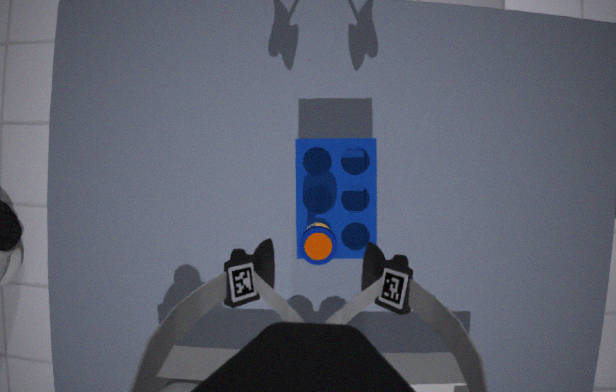

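Scene clock: 210.03 s.
r1.base_odometry: x=+0.280 y=-1.319 heading=+0.195 (m, m, rad; r1's odometry frame)
r1.turned_by_wheels: +0.000 (rad since the last result)
r1.turned_by_imu: +0.001 (rad since the last result)
r1.base_tilt: forward=+0.6 right=-0.3 (deg)
r1.lidar_m: 0.86 0.90 2.38 3.33 1.59 1.14 1.07 1.12 1.51 3.00 1.28 0.93
r1.base_status: not commanded
r1.joint_positions: lift_m=+1.100 arm_m=+0.001 wrist_yaw_rad=+0.000 wrist_pitch_rad=+1.570 wrist_roll_rad=+1.570 gripper_m=+0.060
r1.joint_status: not commanded
r1.motor_effort: lift_m=+20(20) arm_m=-4(4) wrist_yaw_rad=+0(1) wrist_pitch_rad=-1(1) wrist_roll_rad=+0(0) gripper_m=-3(2) wheel_0=-5(5) wheel_1=-5(5) wheel_2=+2(2) (%)
r1.hand_pose: x=+0.1718 y=-0.0874 z=+0.9896 quat_wxyz=(+0.500, +0.500, +0.500, -0.500) (m; r1's base frame)
r1.wrist_depth_mm: 1205 1205 1205 1182 1182 1205 1182 / 1205 1182 1182 1205 1205 1160 1182 / 1182 1205 1182 1205 1182 1205 1205 / 1205 1182 1160 1042 1008 1229 1205 / 1205 1205 1205 991 1008 1205 345 / 1229 1205 216 1205 198 1229 1229 / 1182 1205 1205 108 1229 1205 1205
r2.base_odometry: x=-0.297 y=-2.011 heading=-2.780 (m, m, rad; r2's odometry frame)
r2.turned_by_wheels: +0.000 (rad since the last result)
r2.turned_by_imu: +0.000 (rad since the last result)
r2.base_tilt: forward=+0.4 right=+0.3 (deg)
r2.lidar_m: 0.25 0.26 0.37 2.93 2.42 1.75 1.69 1.79 2.47 2.27 0.36 0.26
r2.base_status: done
r2.joint_positions: lift_m=+1.100 arm_m=+0.509 wrist_yaw_rad=+0.000 wrist_pitch_rad=+1.570 wrist_roll_rad=+3.140 gripper_m=+0.050
r2.joint_status: all done
r2.motor_effort: lift_m=+22(22) arm_m=+4(6) wrist_yaw_rad=-1(0) wrist_pitch_rad=-2(2) wrist_roll_rad=+1(6) gripper_m=-3(4) wheel_0=-1(11) wheel_1=-2(8) wheel_2=+0(2) (%)
r2.hand_pose: x=+0.6803 y=-0.0874 z=+0.9896 quat_wxyz=(+0.001, +0.707, +0.001, -0.707) (m; r2's base frame)
r2.wrist_depth_mm: 459 455 449 449 442 433 298 / 466 459 455 445 442 397 297 / 466 459 455 449 442 439 397 / 469 399 455 389 418 433 399 / 469 462 455 394 402 384 379 / 466 462 455 402 196 439 410 / 473 466 466 - 445 433 410
pictures: r2_wrist_camera
camera_calibration (this result's frames):
r2_wrist_camera: T_world_to_cam=[[-0.0337415, 0.997688, -0.0589854, 0.1808], [0.998083, 0.0367008, 0.0498282, -0.683266], [0.0518778, -0.057191, -0.997014, 1.17379], [0, 0, 0, 1]] pos_world=[0.627163, -0.0881754, 1.215]
Images, in order (width x height): r2_wrist_camera 616x392.

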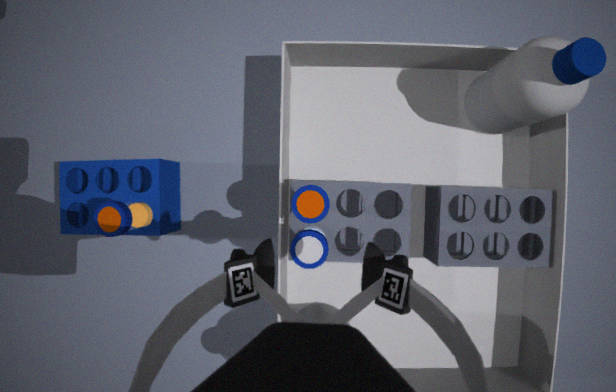

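{"name": "execute_actions", "arguments": {"actions": [{"r2":{"base":{"strafe_m":-0.006},"joints":{"lift_m":0.99},"pace":"slow"}}], "cameras": ["r2_wrist_camera"]}}

{"name": "execute_actions", "arguments": {"actions": [{"r2":{"joints":{"gripper_m":0.005}}}], "cameras": []}}

{"name": "execute_actions", "arguments": {"actions": [{"r2":{"joints":{"lift_m":1.13}}}], "cameras": ["r2_wrist_camera"]}}

{"name": "execute_actions", "arguments": {"actions": [{"r2":{"base":{"strafe_m":0.69},"joints":{"arm_m":0.5}}}], "cameras": []}}

{"name": "execute_actions", "arguments": {"actions": [{"r2":{"joints":{"lift_m":1.05}}}], "cameras": ["r2_wrist_camera"]}}

Scene clock: 221.17 s.
r1.base_odometry: x=+0.280 y=-1.319 heading=+0.195 (m, m, rad; r1's odometry frame)
r1.turned_by_wheels: +0.000 (rad since the last result)
r1.turned_by_imu: +0.002 (rad since the last result)
r1.base_tilt: forward=+0.6 right=-0.4 (deg)
r1.lidar_m: 0.86 0.90 2.38 3.34 1.62 1.15 1.06 1.11 1.51 2.99 1.31 0.93
r1.base_status: not commanded
r1.joint_positions: lift_m=+1.100 arm_m=+0.001 wrist_yaw_rad=+0.000 wrist_pitch_rad=+1.570 wrist_roll_rad=+1.570 gripper_m=+0.060
r1.joint_status: not commanded
r1.motor_effort: lift_m=+20(20) arm_m=-4(4) wrist_yaw_rad=+0(1) wrist_pitch_rad=-1(1) wrist_roll_rad=+0(0) gripper_m=-2(5) wheel_0=-5(5) wheel_1=-5(5) wheel_2=+2(3) (%)
r1.hand_pose: x=+0.1718 y=-0.0874 z=+0.9896 quat_wxyz=(+0.500, +0.500, +0.500, -0.500) (m; r1's base frame)
r1.wrist_depth_mm: 1182 1182 1160 1182 1182 1205 1205 / 1182 1205 1182 1182 1182 1205 1205 / 1182 1182 1229 1229 1205 1205 1182 / 1205 1205 1182 1042 991 1205 1205 / 1182 1205 1205 991 1008 1205 349 / 1182 1205 215 1205 197 1205 1205 / 1229 1205 1229 108 1205 1229 1205
r2.base_odometry: x=-0.299 y=-2.005 heading=-2.779 (m, m, rad; r2's odometry frame)
r2.turned_by_wheels: +0.000 (rad since the last result)
r2.turned_by_imu: -0.001 (rad since the last result)
r2.base_tilt: forward=+0.4 right=+0.3 (deg)
r2.lidar_m: 0.25 0.26 0.37 2.93 2.42 1.73 1.70 1.78 2.45 2.26 0.35 0.27
r2.base_status: done
r2.joint_positions: lift_m=+0.990 arm_m=+0.509 wrist_yaw_rad=+0.000 wrist_pitch_rad=+1.570 wrist_roll_rad=+3.140 gripper_m=+0.050
r2.joint_status: all done
r2.motor_effort: lift_m=+17(22) arm_m=+4(4) wrist_yaw_rad=-1(1) wrist_pitch_rad=-3(3) wrist_roll_rad=+1(0) gripper_m=-4(5) wheel_0=+4(6) wheel_1=+0(5) wheel_2=+0(1) (%)
r2.hand_pose: x=+0.6803 y=-0.0874 z=+0.8799 quat_wxyz=(+0.001, +0.707, +0.001, -0.707) (m; r2's base frame)
r2.wrist_depth_mm: 351 347 342 334 330 324 271 / 351 347 342 336 334 329 285 / 351 347 343 336 334 330 329 / 291 325 345 267 329 325 301 / 353 347 345 223 277 300 271 / 355 353 347 219 196 334 330 / 355 351 351 - 338 334 329
pictures: r2_wrist_camera
camera_calibration (this result's frames):
r2_wrist_camera: T_world_to_cam=[[-0.0337403, 0.997688, -0.0589854, 0.174334], [0.998083, 0.0366996, 0.0498283, -0.67781], [0.0518779, -0.0571911, -0.997014, 1.0645], [0, 0, 0, 1]] pos_world=[0.627169, -0.0881753, 1.10538]
Images, in order (width x height): r2_wrist_camera 616x392.

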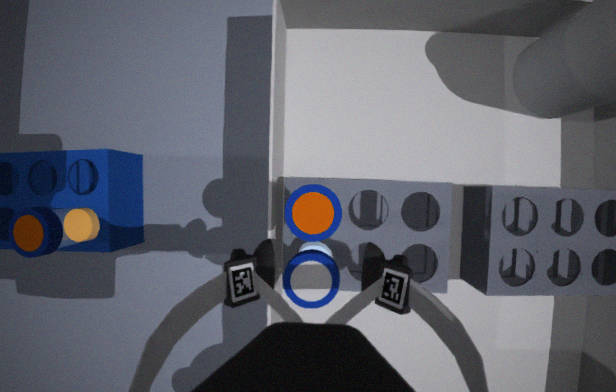

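Scene clock: 222.40 s.
r1.base_odometry: x=+0.280 y=-1.319 heading=+0.195 (m, m, rad; r1's odometry frame)
r1.turned_by_wheels: +0.000 (rad since the last result)
r1.turned_by_imu: +0.000 (rad since the last result)
r1.base_tilt: forward=+0.5 right=-0.3 (deg)
r1.lidar_m: 0.86 0.90 2.37 3.31 1.58 1.15 1.04 1.10 1.49 3.00 1.30 0.93
r1.base_status: not commanded
r1.joint_positions: lift_m=+1.100 arm_m=+0.001 wrist_yaw_rad=+0.000 wrist_pitch_rad=+1.570 wrist_roll_rad=+1.570 gripper_m=+0.060
r1.joint_status: not commanded
r1.motor_effort: lift_m=+20(20) arm_m=-4(5) wrist_yaw_rad=-2(0) wrist_pitch_rad=-1(1) wrist_roll_rad=+1(0) gripper_m=-3(2) wheel_0=-5(5) wheel_1=-5(5) wheel_2=+2(2) (%)
r1.hand_pose: x=+0.1718 y=-0.0874 z=+0.9896 quat_wxyz=(+0.500, +0.500, +0.500, -0.500) (m; r1's base frame)
r1.wrist_depth_mm: 1182 1182 1182 1229 1182 1182 1182 / 1182 1205 1182 1205 1182 1205 1205 / 1229 1160 1205 1229 1182 1205 1229 / 1205 1182 1205 1042 991 1205 1205 / 1182 1205 1205 991 991 1205 349 / 1205 1160 215 1229 197 1205 1229 / 1205 1205 1182 109 1229 1205 1229
r2.base_odometry: x=-0.299 y=-2.005 heading=-2.779 (m, m, rad; r2's odometry frame)
r2.turned_by_wheels: +0.000 (rad since the last result)
r2.turned_by_imu: +0.000 (rad since the last result)
r2.base_tilt: forward=+0.4 right=+0.3 (deg)
r2.lidar_m: 0.25 0.26 0.38 2.94 2.40 1.76 1.69 1.77 2.49 2.25 0.37 0.27
r2.base_status: not commanded
r2.joint_positions: lift_m=+0.990 arm_m=+0.509 wrist_yaw_rad=+0.000 wrist_pitch_rad=+1.570 wrist_roll_rad=+3.140 gripper_m=+0.005
r2.joint_status: all done
r2.motor_effort: lift_m=+17(18) arm_m=+4(5) wrist_yaw_rad=+0(1) wrist_pitch_rad=-3(2) wrist_roll_rad=+0(1) gripper_m=-18(18) wheel_0=+3(3) wheel_1=+0(0) wheel_2=+0(0) (%)
r2.hand_pose: x=+0.6803 y=-0.0874 z=+0.8799 quat_wxyz=(+0.001, +0.707, +0.001, -0.707) (m; r2's base frame)
r2.wrist_depth_mm: 351 345 342 332 330 325 274 / 351 347 343 336 332 329 287 / 349 351 343 338 334 329 329 / 291 327 347 277 329 325 300 / 355 351 343 219 277 300 272 / 355 351 189 211 185 330 330 / 355 355 351 - 338 332 330
pictures: none
No camera images: the call's "cameras" was empty. Leave "cameras" out to get every camera's image.

Scene clock: 224.07 s.
r1.base_odometry: x=+0.280 y=-1.319 heading=+0.195 (m, m, rad; r1's odometry frame)
r1.turned_by_wheels: +0.000 (rad since the last result)
r1.turned_by_imu: +0.001 (rad since the last result)
r1.base_tilt: forward=+0.5 right=-0.3 (deg)
r1.lidar_m: 0.87 0.90 2.38 3.29 1.58 1.15 1.07 1.10 1.50 2.98 1.28 0.94
r1.base_status: not commanded
r1.joint_positions: lift_m=+1.100 arm_m=+0.001 wrist_yaw_rad=+0.000 wrist_pitch_rad=+1.570 wrist_roll_rad=+1.570 gripper_m=+0.060
r1.joint_status: not commanded
r1.motor_effort: lift_m=+20(20) arm_m=-4(5) wrist_yaw_rad=+0(1) wrist_pitch_rad=-1(0) wrist_roll_rad=+1(0) gripper_m=+0(3) wheel_0=-5(5) wheel_1=-5(5) wheel_2=+3(3) (%)
r1.hand_pose: x=+0.1718 y=-0.0874 z=+0.9896 quat_wxyz=(+0.500, +0.500, +0.500, -0.500) (m; r1's base frame)
r1.wrist_depth_mm: 1160 1205 1182 1205 1182 1182 1182 / 1182 1182 1182 1182 1205 1205 1205 / 1182 1182 1182 1205 1205 1205 1205 / 1205 1160 1205 1042 1025 1182 1205 / 1182 1182 1205 1008 976 1205 349 / 1205 1229 215 1205 198 1205 1205 / 1205 1182 1205 108 1229 1229 1229
r2.base_odometry: x=-0.299 y=-2.005 heading=-2.779 (m, m, rad; r2's odometry frame)
r2.turned_by_wheels: +0.000 (rad since the last result)
r2.turned_by_imu: +0.000 (rad since the last result)
r2.base_tilt: forward=+0.4 right=+0.3 (deg)
r2.lidar_m: 0.25 0.25 0.39 2.93 2.36 1.76 1.68 1.81 2.51 2.26 0.36 0.26
r2.base_status: not commanded
r2.joint_positions: lift_m=+1.130 arm_m=+0.509 wrist_yaw_rad=+0.000 wrist_pitch_rad=+1.570 wrist_roll_rad=+3.140 gripper_m=+0.005
r2.joint_status: all done
r2.motor_effort: lift_m=+22(28) arm_m=+5(4) wrist_yaw_rad=+0(1) wrist_pitch_rad=-3(3) wrist_roll_rad=+0(1) gripper_m=-20(19) wheel_0=+4(3) wheel_1=+0(0) wheel_2=+0(0) (%)
r2.hand_pose: x=+0.6803 y=-0.0874 z=+1.0195 quat_wxyz=(+0.001, +0.707, +0.001, -0.707) (m; r2's base frame)
r2.wrist_depth_mm: 496 492 484 477 477 469 459 / 492 488 488 473 469 397 324 / 496 492 488 473 477 466 449 / 500 430 488 477 473 449 449 / 500 492 480 297 421 445 439 / 500 496 190 211 186 473 445 / 504 500 492 - 473 445 469
pictures: r2_wrist_camera
camera_calibration (this result's frames):
r2_wrist_camera: T_world_to_cam=[[-0.033729, 0.997689, -0.0589854, 0.182561], [0.998084, 0.0366883, 0.0498282, -0.68477], [0.0518771, -0.0571917, -0.997014, 1.20369], [0, 0, 0, 1]] pos_world=[0.627172, -0.0881747, 1.24499]
Images, in order (width x height): r2_wrist_camera 616x392.

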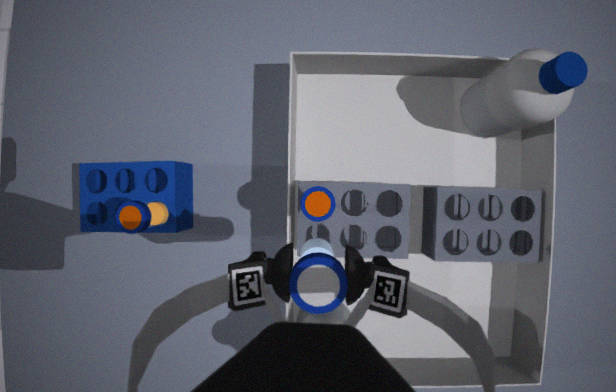

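Scene clock: 227.70 s.
r1.base_odometry: x=+0.280 y=-1.319 heading=+0.195 (m, m, rad; r1's odometry frame)
r1.turned_by_wheels: +0.000 (rad since the last result)
r1.turned_by_imu: +0.001 (rad since the last result)
r1.base_tilt: forward=+0.6 right=-0.3 (deg)
r1.lidar_m: 0.86 0.92 2.38 3.31 1.60 1.15 1.07 1.12 1.48 3.00 1.29 0.92
r1.base_status: not commanded
r1.joint_positions: lift_m=+1.100 arm_m=+0.001 wrist_yaw_rad=+0.000 wrist_pitch_rad=+1.570 wrist_roll_rad=+1.570 gripper_m=+0.060
r1.joint_status: not commanded
r1.motor_effort: lift_m=+20(20) arm_m=-4(4) wrist_yaw_rad=-1(0) wrist_pitch_rad=-2(1) wrist_roll_rad=+0(0) gripper_m=-3(6) wheel_0=-5(5) wheel_1=-5(5) wheel_2=+3(2) (%)
r1.hand_pose: x=+0.1718 y=-0.0874 z=+0.9896 quat_wxyz=(+0.500, +0.500, +0.500, -0.500) (m; r1's base frame)
r1.wrist_depth_mm: 1182 1182 1182 1205 1205 1205 1229 / 1182 1205 1205 1182 1205 1205 1205 / 1182 1182 1205 1182 1205 1205 1205 / 1205 1229 1229 1025 991 1205 1205 / 1229 1205 1205 1008 976 1205 347 / 1205 1182 216 1182 197 1205 1255 / 1205 1205 1205 108 1205 1229 1205
r2.base_odometry: x=-0.055 y=-2.650 heading=-2.779 (m, m, rad; r2's odometry frame)
r2.turned_by_wheels: +0.000 (rad since the last result)
r2.turned_by_imu: +0.001 (rad since the last result)
r2.base_tilt: forward=+0.5 right=+0.3 (deg)
r2.lidar_m: 0.25 0.26 2.35 2.23 2.36 1.76 1.71 1.75 2.47 1.03 0.37 0.28
r2.base_status: done
r2.joint_positions: lift_m=+1.130 arm_m=+0.501 wrist_yaw_rad=+0.000 wrist_pitch_rad=+1.570 wrist_roll_rad=+3.140 gripper_m=+0.005
r2.joint_status: all done
r2.motor_effort: lift_m=+22(22) arm_m=-5(6) wrist_yaw_rad=+1(2) wrist_pitch_rad=-2(3) wrist_roll_rad=+1(0) gripper_m=-18(19) wheel_0=+1(8) wheel_1=+0(11) wheel_2=+0(2) (%)
r2.hand_pose: x=+0.6720 y=-0.0874 z=+1.0196 quat_wxyz=(+0.001, +0.707, +0.001, -0.707) (m; r2's base frame)
r2.wrist_depth_mm: 496 488 484 480 473 469 459 / 496 484 480 480 477 469 459 / 492 492 484 484 477 469 462 / 496 492 484 480 473 469 462 / 504 496 488 297 418 473 469 / 500 500 189 211 186 473 469 / 504 504 488 - 484 473 473
pictures: none
No camera images: the call's "cameras" was empty. Leave "cameras" out to get every camera's image.

Scene clock: 229.03 s.
r1.base_odometry: x=+0.280 y=-1.319 heading=+0.195 (m, m, rad; r1's odometry frame)
r1.turned_by_wheels: +0.000 (rad since the last result)
r1.turned_by_imu: +0.000 (rad since the last result)
r1.base_tilt: forward=+0.5 right=-0.2 (deg)
r1.lidar_m: 0.87 0.92 2.38 3.32 1.60 1.11 1.07 1.12 1.52 2.98 1.30 0.92
r1.base_status: not commanded
r1.joint_positions: lift_m=+1.100 arm_m=+0.001 wrist_yaw_rad=+0.000 wrist_pitch_rad=+1.570 wrist_roll_rad=+1.570 gripper_m=+0.060
r1.joint_status: not commanded
r1.motor_effort: lift_m=+20(20) arm_m=-4(4) wrist_yaw_rad=+1(0) wrist_pitch_rad=-1(1) wrist_roll_rad=-1(0) gripper_m=-3(3) wheel_0=-6(5) wheel_1=-5(5) wheel_2=+2(2) (%)
r1.hand_pose: x=+0.1718 y=-0.0874 z=+0.9896 quat_wxyz=(+0.500, +0.500, +0.500, -0.500) (m; r1's base frame)
r1.wrist_depth_mm: 1182 1182 1182 1205 1205 1182 1182 / 1205 1205 1205 1205 1182 1160 1205 / 1205 1182 1182 1205 1182 1205 1182 / 1229 1205 1205 1042 1008 1182 1229 / 1205 1205 1229 1025 991 1182 349 / 1182 1205 215 1229 197 1229 1205 / 1229 1205 1182 108 1229 1229 1229
r2.base_odometry: x=-0.055 y=-2.650 heading=-2.779 (m, m, rad; r2's odometry frame)
r2.turned_by_wheels: +0.000 (rad since the last result)
r2.turned_by_imu: +0.000 (rad since the last result)
r2.base_tilt: forward=+0.3 right=+0.3 (deg)
r2.lidar_m: 0.25 0.28 2.32 2.23 2.35 1.76 1.69 1.74 2.47 1.04 0.38 0.26
r2.base_status: not commanded
r2.joint_positions: lift_m=+1.050 arm_m=+0.501 wrist_yaw_rad=+0.000 wrist_pitch_rad=+1.570 wrist_roll_rad=+3.140 gripper_m=+0.005
r2.joint_status: all done
r2.motor_effort: lift_m=+18(27) arm_m=-5(5) wrist_yaw_rad=+2(0) wrist_pitch_rad=-2(2) wrist_roll_rad=+1(0) gripper_m=-20(19) wheel_0=+1(1) wheel_1=+0(0) wheel_2=+0(0) (%)
r2.hand_pose: x=+0.6720 y=-0.0874 z=+0.9399 quat_wxyz=(+0.001, +0.707, +0.001, -0.707) (m; r2's base frame)
r2.wrist_depth_mm: 410 404 404 394 397 392 384 / 415 410 404 402 394 389 384 / 413 410 404 402 394 392 387 / 415 413 407 399 399 394 389 / 418 413 407 296 340 397 389 / 421 415 190 212 186 394 392 / 421 413 410 - 404 397 397
pictures: r2_wrist_camera
camera_calibration (this result's frames):
r2_wrist_camera: T_world_to_cam=[[-0.0337166, 0.997689, -0.0589878, 0.177576], [0.99808, 0.0366802, 0.0499014, -0.67258], [0.0519498, -0.0571921, -0.997011, 1.12465], [0, 0, 0, 1]] pos_world=[0.618851, -0.0881743, 1.16533]
Images, in order (width x height): r2_wrist_camera 616x392.

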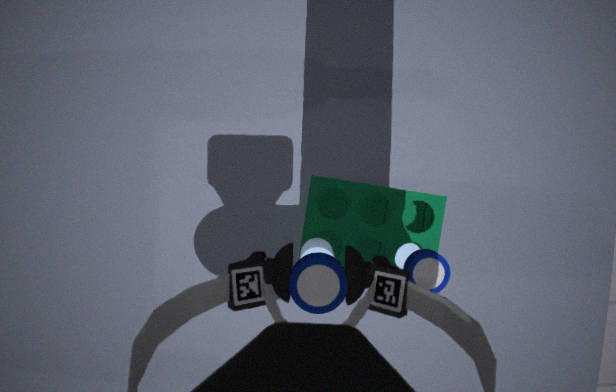

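{"name": "execute_actions", "arguments": {"actions": [{"r2":{"base":{"strafe_m":0.014},"joints":{"arm_m":0.458,"lift_m":1.043},"pace":"slow"}}], "cameras": ["r2_wrist_camera"]}}

{"name": "execute_actions", "arguments": {"actions": [{"r2":{"joints":{"lift_m":1.01},"pace":"slow"}}], "cameras": ["r2_wrist_camera"]}}

Scene clock: 238.00 s.
r1.base_odometry: x=+0.280 y=-1.319 heading=+0.195 (m, m, rad; r1's odometry frame)
r1.turned_by_wheels: +0.000 (rad since the last result)
r1.turned_by_imu: +0.002 (rad since the last result)
r1.base_tilt: forward=+0.5 right=-0.3 (deg)
r1.lidar_m: 0.85 0.89 2.38 3.31 1.58 1.13 1.07 1.12 1.49 3.00 1.30 0.91
r1.base_status: not commanded
r1.joint_positions: lift_m=+1.100 arm_m=+0.001 wrist_yaw_rad=+0.000 wrist_pitch_rad=+1.570 wrist_roll_rad=+1.570 gripper_m=+0.060
r1.joint_status: not commanded
r1.motor_effort: lift_m=+20(20) arm_m=-5(4) wrist_yaw_rad=+0(1) wrist_pitch_rad=-1(1) wrist_roll_rad=+1(0) gripper_m=+0(2) wheel_0=-5(5) wheel_1=-5(5) wheel_2=+3(2) (%)
r1.hand_pose: x=+0.1718 y=-0.0874 z=+0.9896 quat_wxyz=(+0.500, +0.500, +0.500, -0.500) (m; r1's base frame)
r1.wrist_depth_mm: 1182 1160 1205 1182 1182 1182 1205 / 1182 1160 1182 1182 1205 1205 1205 / 1182 1182 1182 1205 1205 1205 1205 / 1205 1229 1229 1060 976 1205 1229 / 1205 1205 1205 991 991 1229 347 / 1229 1205 215 1205 197 1229 1229 / 1205 1229 1229 108 1229 1229 1229
r2.base_odometry: x=-0.050 y=-2.663 heading=-2.779 (m, m, rad; r2's odometry frame)
r2.turned_by_wheels: +0.000 (rad since the last result)
r2.turned_by_imu: -0.001 (rad since the last result)
r2.base_tilt: forward=+0.4 right=+0.3 (deg)
r2.lidar_m: 0.26 0.29 2.33 2.25 2.33 1.77 1.70 1.76 2.47 0.99 0.36 0.28
r2.base_status: done
r2.joint_positions: lift_m=+1.043 arm_m=+0.459 wrist_yaw_rad=+0.000 wrist_pitch_rad=+1.570 wrist_roll_rad=+3.140 gripper_m=+0.005
r2.joint_status: all done
r2.motor_effort: lift_m=+18(14) arm_m=-5(6) wrist_yaw_rad=+0(1) wrist_pitch_rad=-3(2) wrist_roll_rad=+1(1) gripper_m=-17(19) wheel_0=-1(4) wheel_1=+1(7) wheel_2=+0(1) (%)
r2.hand_pose: x=+0.6300 y=-0.0874 z=+0.9329 quat_wxyz=(+0.001, +0.707, +0.001, -0.707) (m; r2's base frame)
r2.wrist_depth_mm: 402 399 397 392 384 387 377 / 404 402 397 394 387 382 379 / 410 399 397 392 389 384 384 / 404 404 399 397 394 387 384 / 413 404 402 297 332 387 387 / 410 410 190 211 186 389 382 / 413 407 402 - 392 389 389
pictures: r2_wrist_camera
camera_calibration (this result's frames):
r2_wrist_camera: T_world_to_cam=[[-0.0336995, 0.99769, -0.0589878, 0.17574], [0.998081, 0.0366631, 0.0499014, -0.63035], [0.0519488, -0.057193, -0.997011, 1.11989], [0, 0, 0, 1]] pos_world=[0.576886, -0.0881734, 1.15836]
Images, in order (width x height): r2_wrist_camera 616x392.

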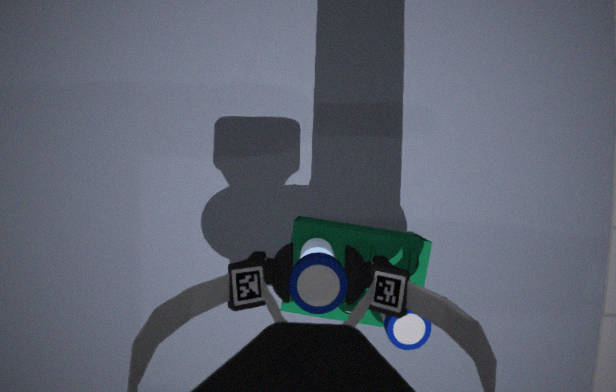

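Scene clock: 239.10 s.
r1.base_odometry: x=+0.280 y=-1.319 heading=+0.195 (m, m, rad; r1's odometry frame)
r1.turned_by_wheels: +0.000 (rad since the last result)
r1.turned_by_imu: +0.000 (rad since the last result)
r1.base_tilt: forward=+0.6 right=-0.2 (deg)
r1.lidar_m: 0.84 0.89 2.38 3.32 1.59 1.14 1.07 1.12 1.52 2.98 1.32 0.92
r1.base_status: not commanded
r1.joint_positions: lift_m=+1.100 arm_m=+0.001 wrist_yaw_rad=+0.000 wrist_pitch_rad=+1.570 wrist_roll_rad=+1.570 gripper_m=+0.060
r1.joint_status: not commanded
r1.motor_effort: lift_m=+20(20) arm_m=-4(4) wrist_yaw_rad=+0(1) wrist_pitch_rad=-1(1) wrist_roll_rad=+0(0) gripper_m=-2(6) wheel_0=-5(5) wheel_1=-5(5) wheel_2=+2(3) (%)
r1.hand_pose: x=+0.1718 y=-0.0874 z=+0.9896 quat_wxyz=(+0.500, +0.500, +0.500, -0.500) (m; r1's base frame)
r1.wrist_depth_mm: 1205 1182 1182 1205 1182 1205 1205 / 1205 1182 1205 1205 1205 1182 1182 / 1182 1182 1205 1160 1205 1205 1182 / 1229 1182 1205 1025 991 1182 1205 / 1182 1182 1182 1008 1008 1229 345 / 1229 1205 215 1229 198 1205 1229 / 1205 1205 1229 108 1229 1205 1229
r2.base_odometry: x=-0.050 y=-2.663 heading=-2.779 (m, m, rad; r2's odometry frame)
r2.turned_by_wheels: +0.000 (rad since the last result)
r2.turned_by_imu: +0.000 (rad since the last result)
r2.base_tilt: forward=+0.4 right=+0.3 (deg)
r2.lidar_m: 0.25 0.26 2.31 2.23 2.33 1.76 1.69 1.76 2.45 1.03 0.35 0.28
r2.base_status: not commanded
r2.joint_positions: lift_m=+1.010 arm_m=+0.459 wrist_yaw_rad=+0.000 wrist_pitch_rad=+1.570 wrist_roll_rad=+3.140 gripper_m=+0.005
r2.joint_status: all done
r2.motor_effort: lift_m=+18(16) arm_m=-5(5) wrist_yaw_rad=+0(0) wrist_pitch_rad=-2(2) wrist_roll_rad=+0(1) gripper_m=-17(18) wheel_0=-1(1) wheel_1=+1(1) wheel_2=+0(0) (%)
r2.hand_pose: x=+0.6300 y=-0.0874 z=+0.8999 quat_wxyz=(+0.001, +0.707, +0.001, -0.707) (m; r2's base frame)
r2.wrist_depth_mm: 370 366 359 359 353 349 347 / 370 370 364 357 355 351 347 / 373 373 364 362 355 355 349 / 375 373 366 362 357 353 351 / 377 368 366 298 298 353 349 / 379 375 190 211 185 353 353 / 379 373 370 - 239 357 355
pictures: r2_wrist_camera
camera_calibration (this result's frames):
r2_wrist_camera: T_world_to_cam=[[-0.0336997, 0.99769, -0.0589878, 0.173793], [0.998081, 0.0366633, 0.0499013, -0.628702], [0.0519487, -0.0571929, -0.997011, 1.08699], [0, 0, 0, 1]] pos_world=[0.576885, -0.0881734, 1.12536]
Images, in order (width x height): r2_wrist_camera 616x392.

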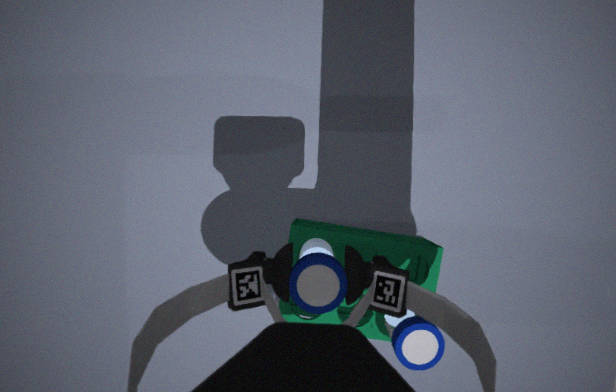

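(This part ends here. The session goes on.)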